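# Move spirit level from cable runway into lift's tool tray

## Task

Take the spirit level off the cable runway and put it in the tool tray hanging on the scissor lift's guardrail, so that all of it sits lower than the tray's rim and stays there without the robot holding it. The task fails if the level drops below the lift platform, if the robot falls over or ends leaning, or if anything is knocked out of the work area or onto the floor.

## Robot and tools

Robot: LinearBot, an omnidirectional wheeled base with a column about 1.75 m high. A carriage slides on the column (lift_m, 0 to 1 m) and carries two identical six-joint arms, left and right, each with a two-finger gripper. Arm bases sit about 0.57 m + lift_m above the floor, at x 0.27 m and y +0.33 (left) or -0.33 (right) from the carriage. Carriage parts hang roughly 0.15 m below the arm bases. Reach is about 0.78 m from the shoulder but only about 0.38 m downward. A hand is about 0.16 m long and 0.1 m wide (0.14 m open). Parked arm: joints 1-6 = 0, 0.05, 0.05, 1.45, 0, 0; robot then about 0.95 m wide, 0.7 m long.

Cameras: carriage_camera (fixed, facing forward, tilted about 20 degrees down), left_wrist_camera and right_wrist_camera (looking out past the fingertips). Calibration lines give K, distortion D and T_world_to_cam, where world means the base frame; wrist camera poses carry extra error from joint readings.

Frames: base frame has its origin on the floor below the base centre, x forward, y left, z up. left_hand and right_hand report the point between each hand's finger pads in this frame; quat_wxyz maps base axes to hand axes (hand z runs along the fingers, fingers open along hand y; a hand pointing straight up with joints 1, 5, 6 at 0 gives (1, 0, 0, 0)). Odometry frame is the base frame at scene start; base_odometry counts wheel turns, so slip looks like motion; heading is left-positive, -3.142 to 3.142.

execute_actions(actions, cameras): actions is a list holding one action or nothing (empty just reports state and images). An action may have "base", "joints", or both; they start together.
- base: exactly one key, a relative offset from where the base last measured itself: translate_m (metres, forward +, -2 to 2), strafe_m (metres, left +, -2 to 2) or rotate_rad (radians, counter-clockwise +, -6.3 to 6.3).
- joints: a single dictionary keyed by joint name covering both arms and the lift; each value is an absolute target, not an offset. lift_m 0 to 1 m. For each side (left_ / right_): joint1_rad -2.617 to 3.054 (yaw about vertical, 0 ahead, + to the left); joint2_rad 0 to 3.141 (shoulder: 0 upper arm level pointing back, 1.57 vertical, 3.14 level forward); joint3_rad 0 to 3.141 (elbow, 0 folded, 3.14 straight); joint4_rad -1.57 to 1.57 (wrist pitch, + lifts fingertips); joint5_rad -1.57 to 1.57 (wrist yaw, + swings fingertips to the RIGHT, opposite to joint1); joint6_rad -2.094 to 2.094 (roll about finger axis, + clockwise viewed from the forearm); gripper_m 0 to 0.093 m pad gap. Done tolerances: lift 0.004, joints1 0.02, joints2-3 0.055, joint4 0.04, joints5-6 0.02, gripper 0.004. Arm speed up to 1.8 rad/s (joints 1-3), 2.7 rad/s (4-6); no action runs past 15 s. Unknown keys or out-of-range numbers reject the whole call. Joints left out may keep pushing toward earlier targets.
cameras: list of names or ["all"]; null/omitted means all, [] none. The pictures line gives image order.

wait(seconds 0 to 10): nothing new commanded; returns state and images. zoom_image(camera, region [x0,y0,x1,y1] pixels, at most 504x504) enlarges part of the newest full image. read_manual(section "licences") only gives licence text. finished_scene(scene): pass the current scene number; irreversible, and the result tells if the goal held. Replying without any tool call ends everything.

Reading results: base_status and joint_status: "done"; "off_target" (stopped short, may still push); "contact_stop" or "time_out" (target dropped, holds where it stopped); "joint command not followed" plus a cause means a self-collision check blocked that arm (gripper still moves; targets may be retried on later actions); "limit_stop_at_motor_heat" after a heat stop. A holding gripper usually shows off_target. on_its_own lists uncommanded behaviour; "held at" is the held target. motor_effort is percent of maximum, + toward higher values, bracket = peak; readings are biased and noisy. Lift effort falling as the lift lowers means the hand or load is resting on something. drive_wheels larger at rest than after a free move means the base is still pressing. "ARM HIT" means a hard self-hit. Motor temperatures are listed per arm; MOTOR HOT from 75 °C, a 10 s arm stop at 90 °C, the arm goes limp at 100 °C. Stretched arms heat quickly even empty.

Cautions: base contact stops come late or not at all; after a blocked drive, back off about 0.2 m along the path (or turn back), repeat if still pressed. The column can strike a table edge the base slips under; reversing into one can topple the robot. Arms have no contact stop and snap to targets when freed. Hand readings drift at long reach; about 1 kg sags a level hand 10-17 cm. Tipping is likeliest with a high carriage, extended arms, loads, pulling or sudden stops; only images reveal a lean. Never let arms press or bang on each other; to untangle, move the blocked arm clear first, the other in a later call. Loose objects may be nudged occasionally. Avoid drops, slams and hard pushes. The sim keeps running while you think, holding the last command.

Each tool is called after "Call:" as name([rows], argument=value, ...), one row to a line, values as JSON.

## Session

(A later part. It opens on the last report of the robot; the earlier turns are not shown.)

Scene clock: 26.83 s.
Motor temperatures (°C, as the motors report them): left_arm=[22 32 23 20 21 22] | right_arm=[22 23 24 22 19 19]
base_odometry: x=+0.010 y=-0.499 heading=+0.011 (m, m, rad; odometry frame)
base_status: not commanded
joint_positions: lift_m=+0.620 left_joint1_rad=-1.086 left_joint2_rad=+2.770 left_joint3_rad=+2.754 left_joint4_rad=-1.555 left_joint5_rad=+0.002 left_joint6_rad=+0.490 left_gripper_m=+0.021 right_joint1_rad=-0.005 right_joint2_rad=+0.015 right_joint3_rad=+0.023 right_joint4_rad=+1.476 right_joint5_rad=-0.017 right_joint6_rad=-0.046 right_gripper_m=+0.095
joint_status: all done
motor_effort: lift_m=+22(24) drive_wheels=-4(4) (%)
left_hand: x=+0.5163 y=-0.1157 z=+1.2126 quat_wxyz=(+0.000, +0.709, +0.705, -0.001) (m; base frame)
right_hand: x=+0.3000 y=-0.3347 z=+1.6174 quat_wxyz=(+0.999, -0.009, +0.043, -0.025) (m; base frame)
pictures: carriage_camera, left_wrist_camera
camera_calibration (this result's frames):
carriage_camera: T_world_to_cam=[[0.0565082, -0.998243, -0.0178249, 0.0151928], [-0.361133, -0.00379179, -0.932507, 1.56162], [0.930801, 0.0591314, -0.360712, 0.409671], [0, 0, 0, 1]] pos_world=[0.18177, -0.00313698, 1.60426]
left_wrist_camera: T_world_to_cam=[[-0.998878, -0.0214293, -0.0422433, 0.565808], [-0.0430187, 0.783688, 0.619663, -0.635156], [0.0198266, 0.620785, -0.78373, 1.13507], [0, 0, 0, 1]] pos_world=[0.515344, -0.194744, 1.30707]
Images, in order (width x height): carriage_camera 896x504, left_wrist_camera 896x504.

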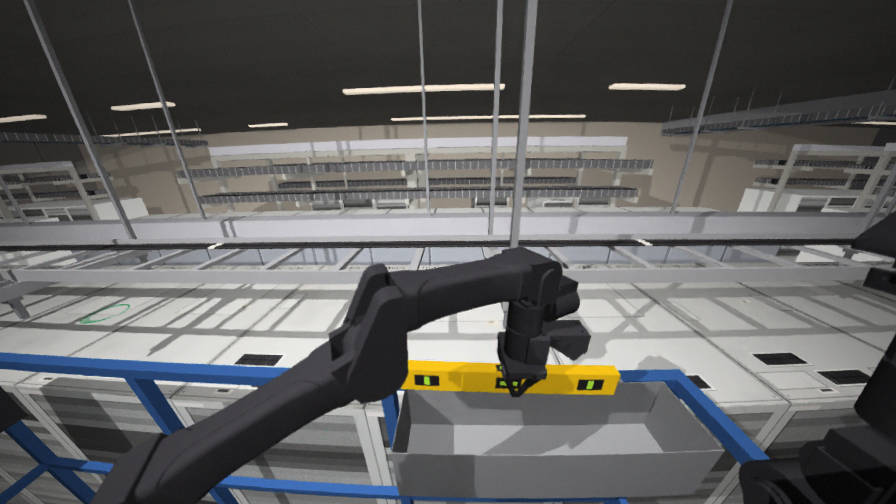

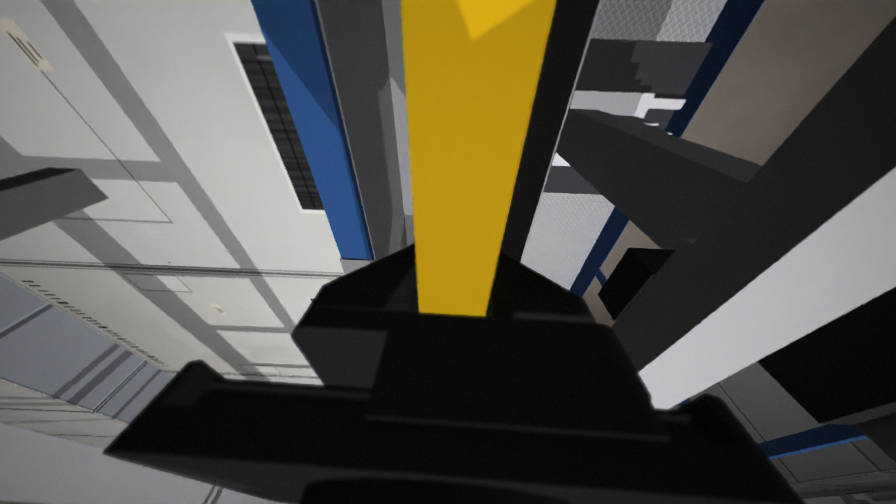

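Call:
execute_actions([
  {"base":{"strafe_m":-0.05},"joints":{"lift_m":0.56}},
], cameras=["carriage_camera","left_wrist_camera"])

Scene clock: 28.53 s.
Motor temperatures (°C, as the motors report them): left_arm=[22 33 23 20 21 22] | right_arm=[22 23 24 22 19 19]
base_odometry: x=+0.011 y=-0.549 heading=+0.011 (m, m, rad; odometry frame)
base_status: done
joint_positions: lift_m=+0.560 left_joint1_rad=-1.086 left_joint2_rad=+2.774 left_joint3_rad=+2.754 left_joint4_rad=-1.560 left_joint5_rad=+0.001 left_joint6_rad=+0.489 left_gripper_m=+0.021 right_joint1_rad=-0.005 right_joint2_rad=+0.015 right_joint3_rad=+0.023 right_joint4_rad=+1.476 right_joint5_rad=-0.017 right_joint6_rad=-0.046 right_gripper_m=+0.095
joint_status: all done
motor_effort: lift_m=+22(23) drive_wheels=-4(8) (%)
left_hand: x=+0.5158 y=-0.1141 z=+1.1509 quat_wxyz=(-0.004, +0.709, +0.706, +0.001) (m; base frame)
right_hand: x=+0.3000 y=-0.3347 z=+1.5573 quat_wxyz=(+0.999, -0.009, +0.043, -0.025) (m; base frame)
pictures: carriage_camera, left_wrist_camera
camera_calibration (this result's frames):
carriage_camera: T_world_to_cam=[[0.0565082, -0.998243, -0.0178249, 0.0141229], [-0.361133, -0.00379179, -0.932507, 1.50565], [0.930801, 0.0591314, -0.360712, 0.38802], [0, 0, 0, 1]] pos_world=[0.18177, -0.00313698, 1.54424]
left_wrist_camera: T_world_to_cam=[[-0.998984, -0.0222523, -0.0391837, 0.559243], [-0.0418969, 0.778792, 0.625881, -0.606424], [0.0165887, 0.626887, -0.778933, 1.08262], [0, 0, 0, 1]] pos_world=[0.515308, -0.193959, 1.24475]
Images, in order (width x height): carriage_camera 896x504, left_wrist_camera 896x504.

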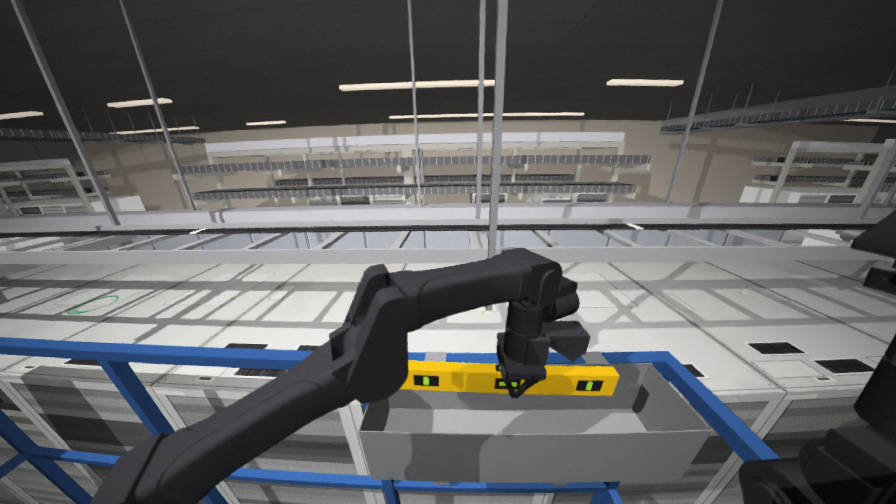

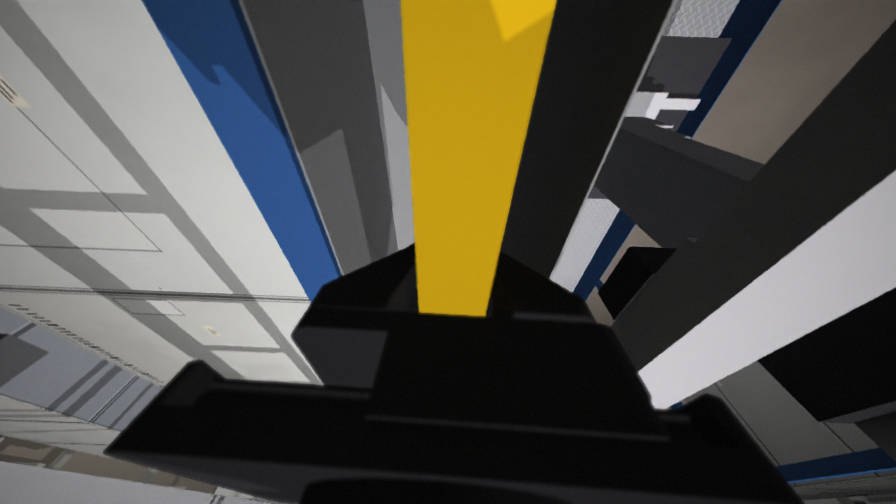

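Call:
execute_actions([
  {"joints":{"lift_m":0.46}},
], cameras=["carriage_camera","left_wrist_camera"])

Scene clock: 29.77 s.
Motor temperatures (°C, as the motors report them): left_arm=[22 34 23 20 21 22] | right_arm=[22 23 24 22 19 19]
base_odometry: x=+0.011 y=-0.549 heading=+0.011 (m, m, rad; odometry frame)
base_status: not commanded
joint_positions: lift_m=+0.460 left_joint1_rad=-1.086 left_joint2_rad=+2.772 left_joint3_rad=+2.754 left_joint4_rad=-1.561 left_joint5_rad=+0.002 left_joint6_rad=+0.489 left_gripper_m=+0.021 right_joint1_rad=-0.005 right_joint2_rad=+0.015 right_joint3_rad=+0.023 right_joint4_rad=+1.476 right_joint5_rad=-0.017 right_joint6_rad=-0.046 right_gripper_m=+0.095
joint_status: all done
motor_effort: lift_m=+23(24) drive_wheels=-3(3) (%)
left_hand: x=+0.5158 y=-0.1141 z=+1.0516 quat_wxyz=(-0.004, +0.708, +0.706, +0.000) (m; base frame)
right_hand: x=+0.3000 y=-0.3347 z=+1.4574 quat_wxyz=(+0.999, -0.009, +0.043, -0.025) (m; base frame)
pictures: carriage_camera, left_wrist_camera
camera_calibration (this result's frames):
carriage_camera: T_world_to_cam=[[0.0565082, -0.998243, -0.0178249, 0.0123408], [-0.361133, -0.00379179, -0.932507, 1.41241], [0.930801, 0.0591314, -0.360712, 0.351956], [0, 0, 0, 1]] pos_world=[0.18177, -0.00313698, 1.44426]
left_wrist_camera: T_world_to_cam=[[-0.998975, -0.0226698, -0.0391852, 0.555226], [-0.0422093, 0.779308, 0.625218, -0.543408], [0.0163638, 0.626231, -0.779466, 1.00593], [0, 0, 0, 1]] pos_world=[0.515259, -0.193873, 1.14559]
Images, in order (width x height): carriage_camera 896x504, left_wrist_camera 896x504.

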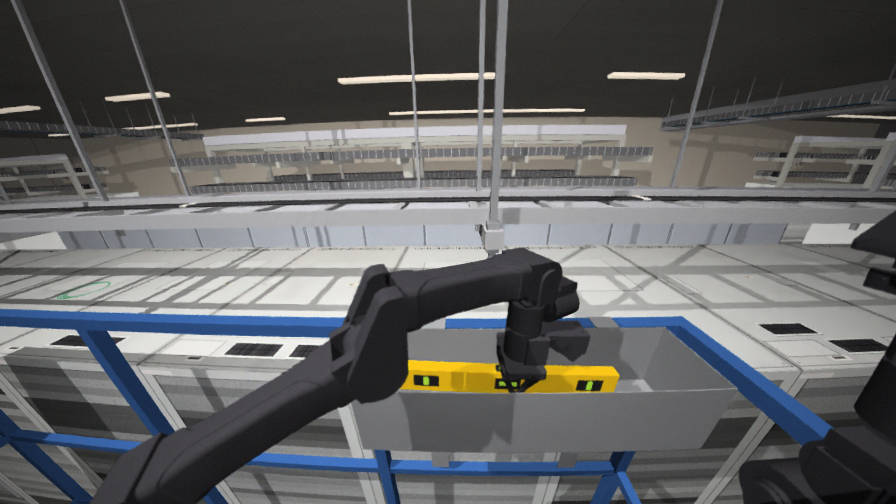

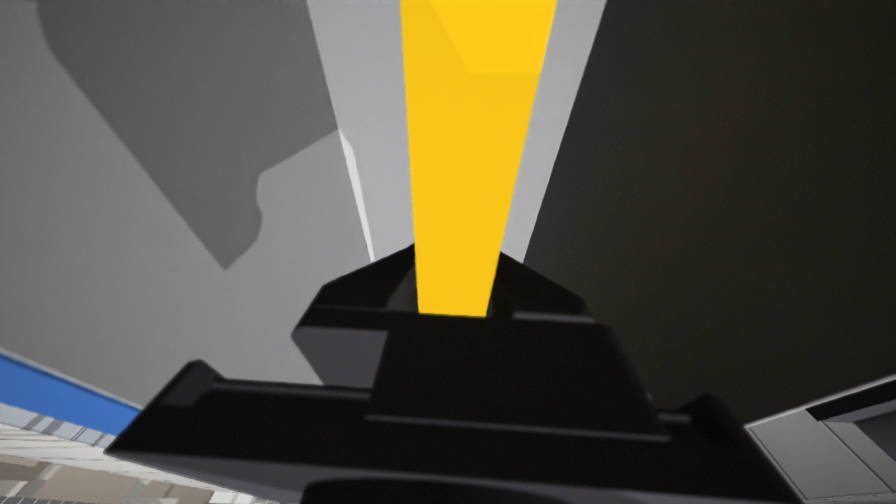

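Call:
execute_actions([
  {"joints":{"lift_m":0.435}},
], cameras=[])

Call:
execute_actions([
  {"joints":{"left_gripper_m":0.055}},
], cameras=["carriage_camera","left_wrist_camera"])

Call:
execute_actions([
  {"joints":{"lift_m":0.65}},
], cameras=["carriage_camera","left_wrist_camera"])

Scene clock: 30.80 s.
Motor temperatures (°C, as the motors report them): left_arm=[22 35 23 20 21 22] | right_arm=[22 23 24 22 19 19]
base_odometry: x=+0.011 y=-0.549 heading=+0.011 (m, m, rad; odometry frame)
base_status: not commanded
joint_positions: lift_m=+0.435 left_joint1_rad=-1.086 left_joint2_rad=+2.772 left_joint3_rad=+2.754 left_joint4_rad=-1.561 left_joint5_rad=+0.001 left_joint6_rad=+0.489 left_gripper_m=+0.021 right_joint1_rad=-0.005 right_joint2_rad=+0.015 right_joint3_rad=+0.023 right_joint4_rad=+1.476 right_joint5_rad=-0.017 right_joint6_rad=-0.046 right_gripper_m=+0.095
joint_status: all done
motor_effort: lift_m=+22(22) drive_wheels=-3(3) (%)
left_hand: x=+0.5158 y=-0.1140 z=+1.0266 quat_wxyz=(-0.004, +0.708, +0.706, +0.001) (m; base frame)
right_hand: x=+0.3000 y=-0.3347 z=+1.4324 quat_wxyz=(+0.999, -0.009, +0.043, -0.025) (m; base frame)
pictures: none
No camera images: the call's "cameras" was empty. Leave "cameras" out to get every camera's image.

Scene clock: 31.40 s.
Motor temperatures (°C, as the motors report them): left_arm=[22 35 23 20 21 22] | right_arm=[22 23 24 22 19 19]
base_odometry: x=+0.011 y=-0.549 heading=+0.011 (m, m, rad; odometry frame)
base_status: not commanded
joint_positions: lift_m=+0.435 left_joint1_rad=-1.086 left_joint2_rad=+2.770 left_joint3_rad=+2.754 left_joint4_rad=-1.561 left_joint5_rad=+0.001 left_joint6_rad=+0.488 left_gripper_m=+0.055 right_joint1_rad=-0.005 right_joint2_rad=+0.015 right_joint3_rad=+0.023 right_joint4_rad=+1.476 right_joint5_rad=-0.017 right_joint6_rad=-0.046 right_gripper_m=+0.095
joint_status: all done
motor_effort: lift_m=+22(22) drive_wheels=+0(3) (%)
left_hand: x=+0.5159 y=-0.1142 z=+1.0278 quat_wxyz=(-0.003, +0.708, +0.706, +0.000) (m; base frame)
right_hand: x=+0.3000 y=-0.3347 z=+1.4324 quat_wxyz=(+0.999, -0.009, +0.043, -0.025) (m; base frame)
pictures: carriage_camera, left_wrist_camera
camera_calibration (this result's frames):
carriage_camera: T_world_to_cam=[[0.0565082, -0.998243, -0.0178249, 0.0118951], [-0.361133, -0.00379179, -0.932507, 1.3891], [0.930801, 0.0591314, -0.360712, 0.342937], [0, 0, 0, 1]] pos_world=[0.18177, -0.00313698, 1.41925]
left_wrist_camera: T_world_to_cam=[[-0.998917, -0.0231083, -0.0403779, 0.555549], [-0.0432721, 0.780234, 0.623989, -0.526494], [0.0170849, 0.625061, -0.780389, 0.987801], [0, 0, 0, 1]] pos_world=[0.515289, -0.193809, 1.12183]
Images, in order (width x height): carriage_camera 896x504, left_wrist_camera 896x504.

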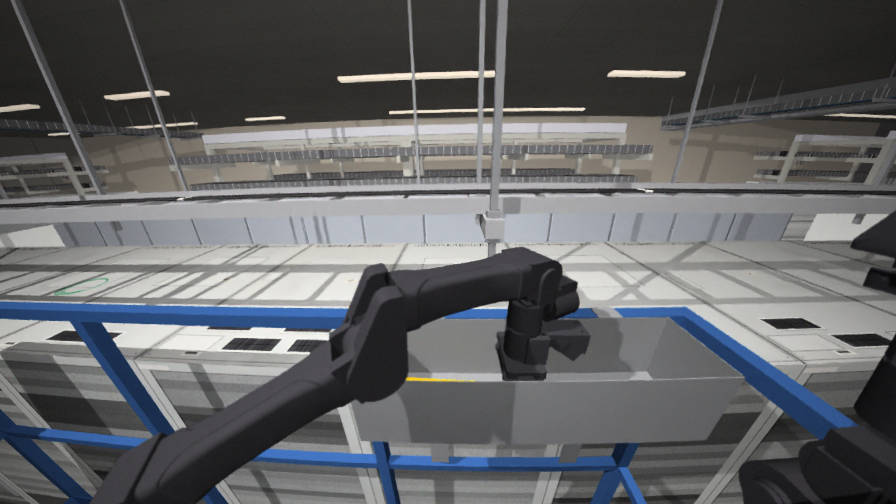

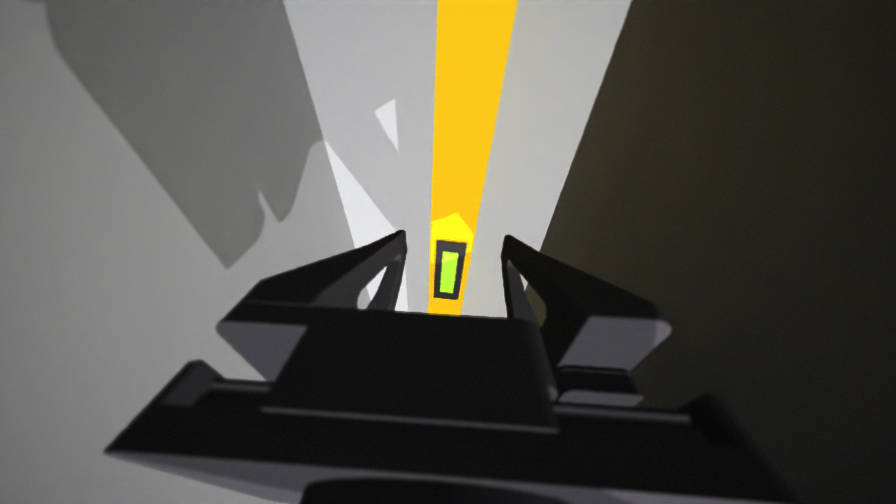

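Scene clock: 32.80 s.
Motor temperatures (°C, as the motors report them): left_arm=[22 36 23 20 21 22] | right_arm=[22 23 24 22 19 19]
base_odometry: x=+0.011 y=-0.549 heading=+0.011 (m, m, rad; odometry frame)
base_status: not commanded
joint_positions: lift_m=+0.650 left_joint1_rad=-1.086 left_joint2_rad=+2.751 left_joint3_rad=+2.759 left_joint4_rad=-1.562 left_joint5_rad=+0.000 left_joint6_rad=+0.488 left_gripper_m=+0.055 right_joint1_rad=-0.005 right_joint2_rad=+0.015 right_joint3_rad=+0.023 right_joint4_rad=+1.476 right_joint5_rad=-0.017 right_joint6_rad=-0.046 right_gripper_m=+0.095
joint_status: all done
motor_effort: lift_m=+24(29) drive_wheels=+0(3) (%)
left_hand: x=+0.5170 y=-0.1161 z=+1.2529 quat_wxyz=(+0.008, +0.708, +0.706, -0.003) (m; base frame)
right_hand: x=+0.3000 y=-0.3347 z=+1.6471 quat_wxyz=(+0.999, -0.009, +0.043, -0.025) (m; base frame)
pictures: carriage_camera, left_wrist_camera
camera_calibration (this result's frames):
carriage_camera: T_world_to_cam=[[0.0565082, -0.998243, -0.0178249, 0.0157223], [-0.361133, -0.00379179, -0.932507, 1.58932], [0.930801, 0.0591314, -0.360712, 0.420386], [0, 0, 0, 1]] pos_world=[0.18177, -0.00313698, 1.63397]
left_wrist_camera: T_world_to_cam=[[-0.998416, -0.0239896, -0.0508989, 0.578553], [-0.050046, 0.792077, 0.608366, -0.641002], [0.0257214, 0.60995, -0.792023, 1.17299], [0, 0, 0, 1]] pos_world=[0.515385, -0.193865, 1.34845]
Images, in order (width x height): carriage_camera 896x504, left_wrist_camera 896x504.

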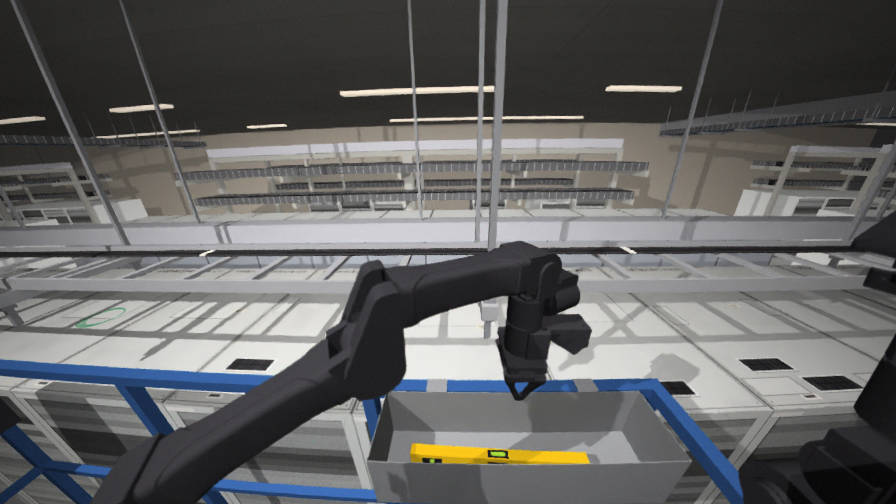

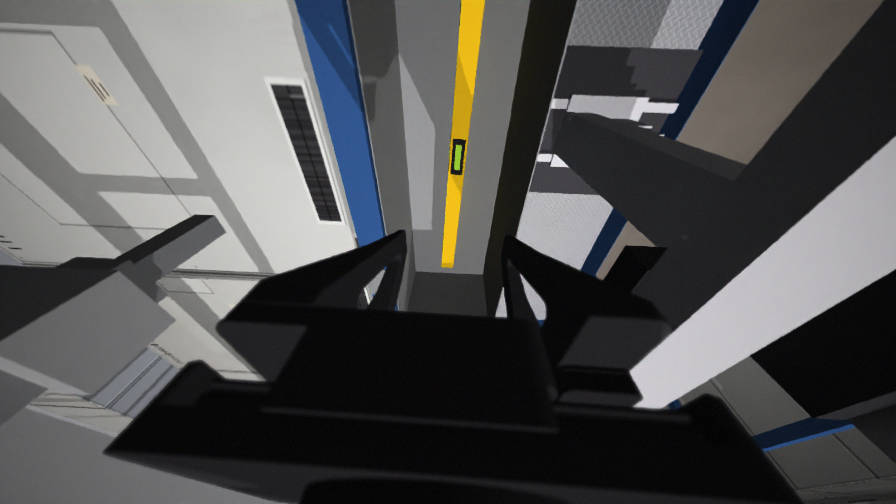

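Call:
finished_scene(scene=1)

The scene is finished: the task was done.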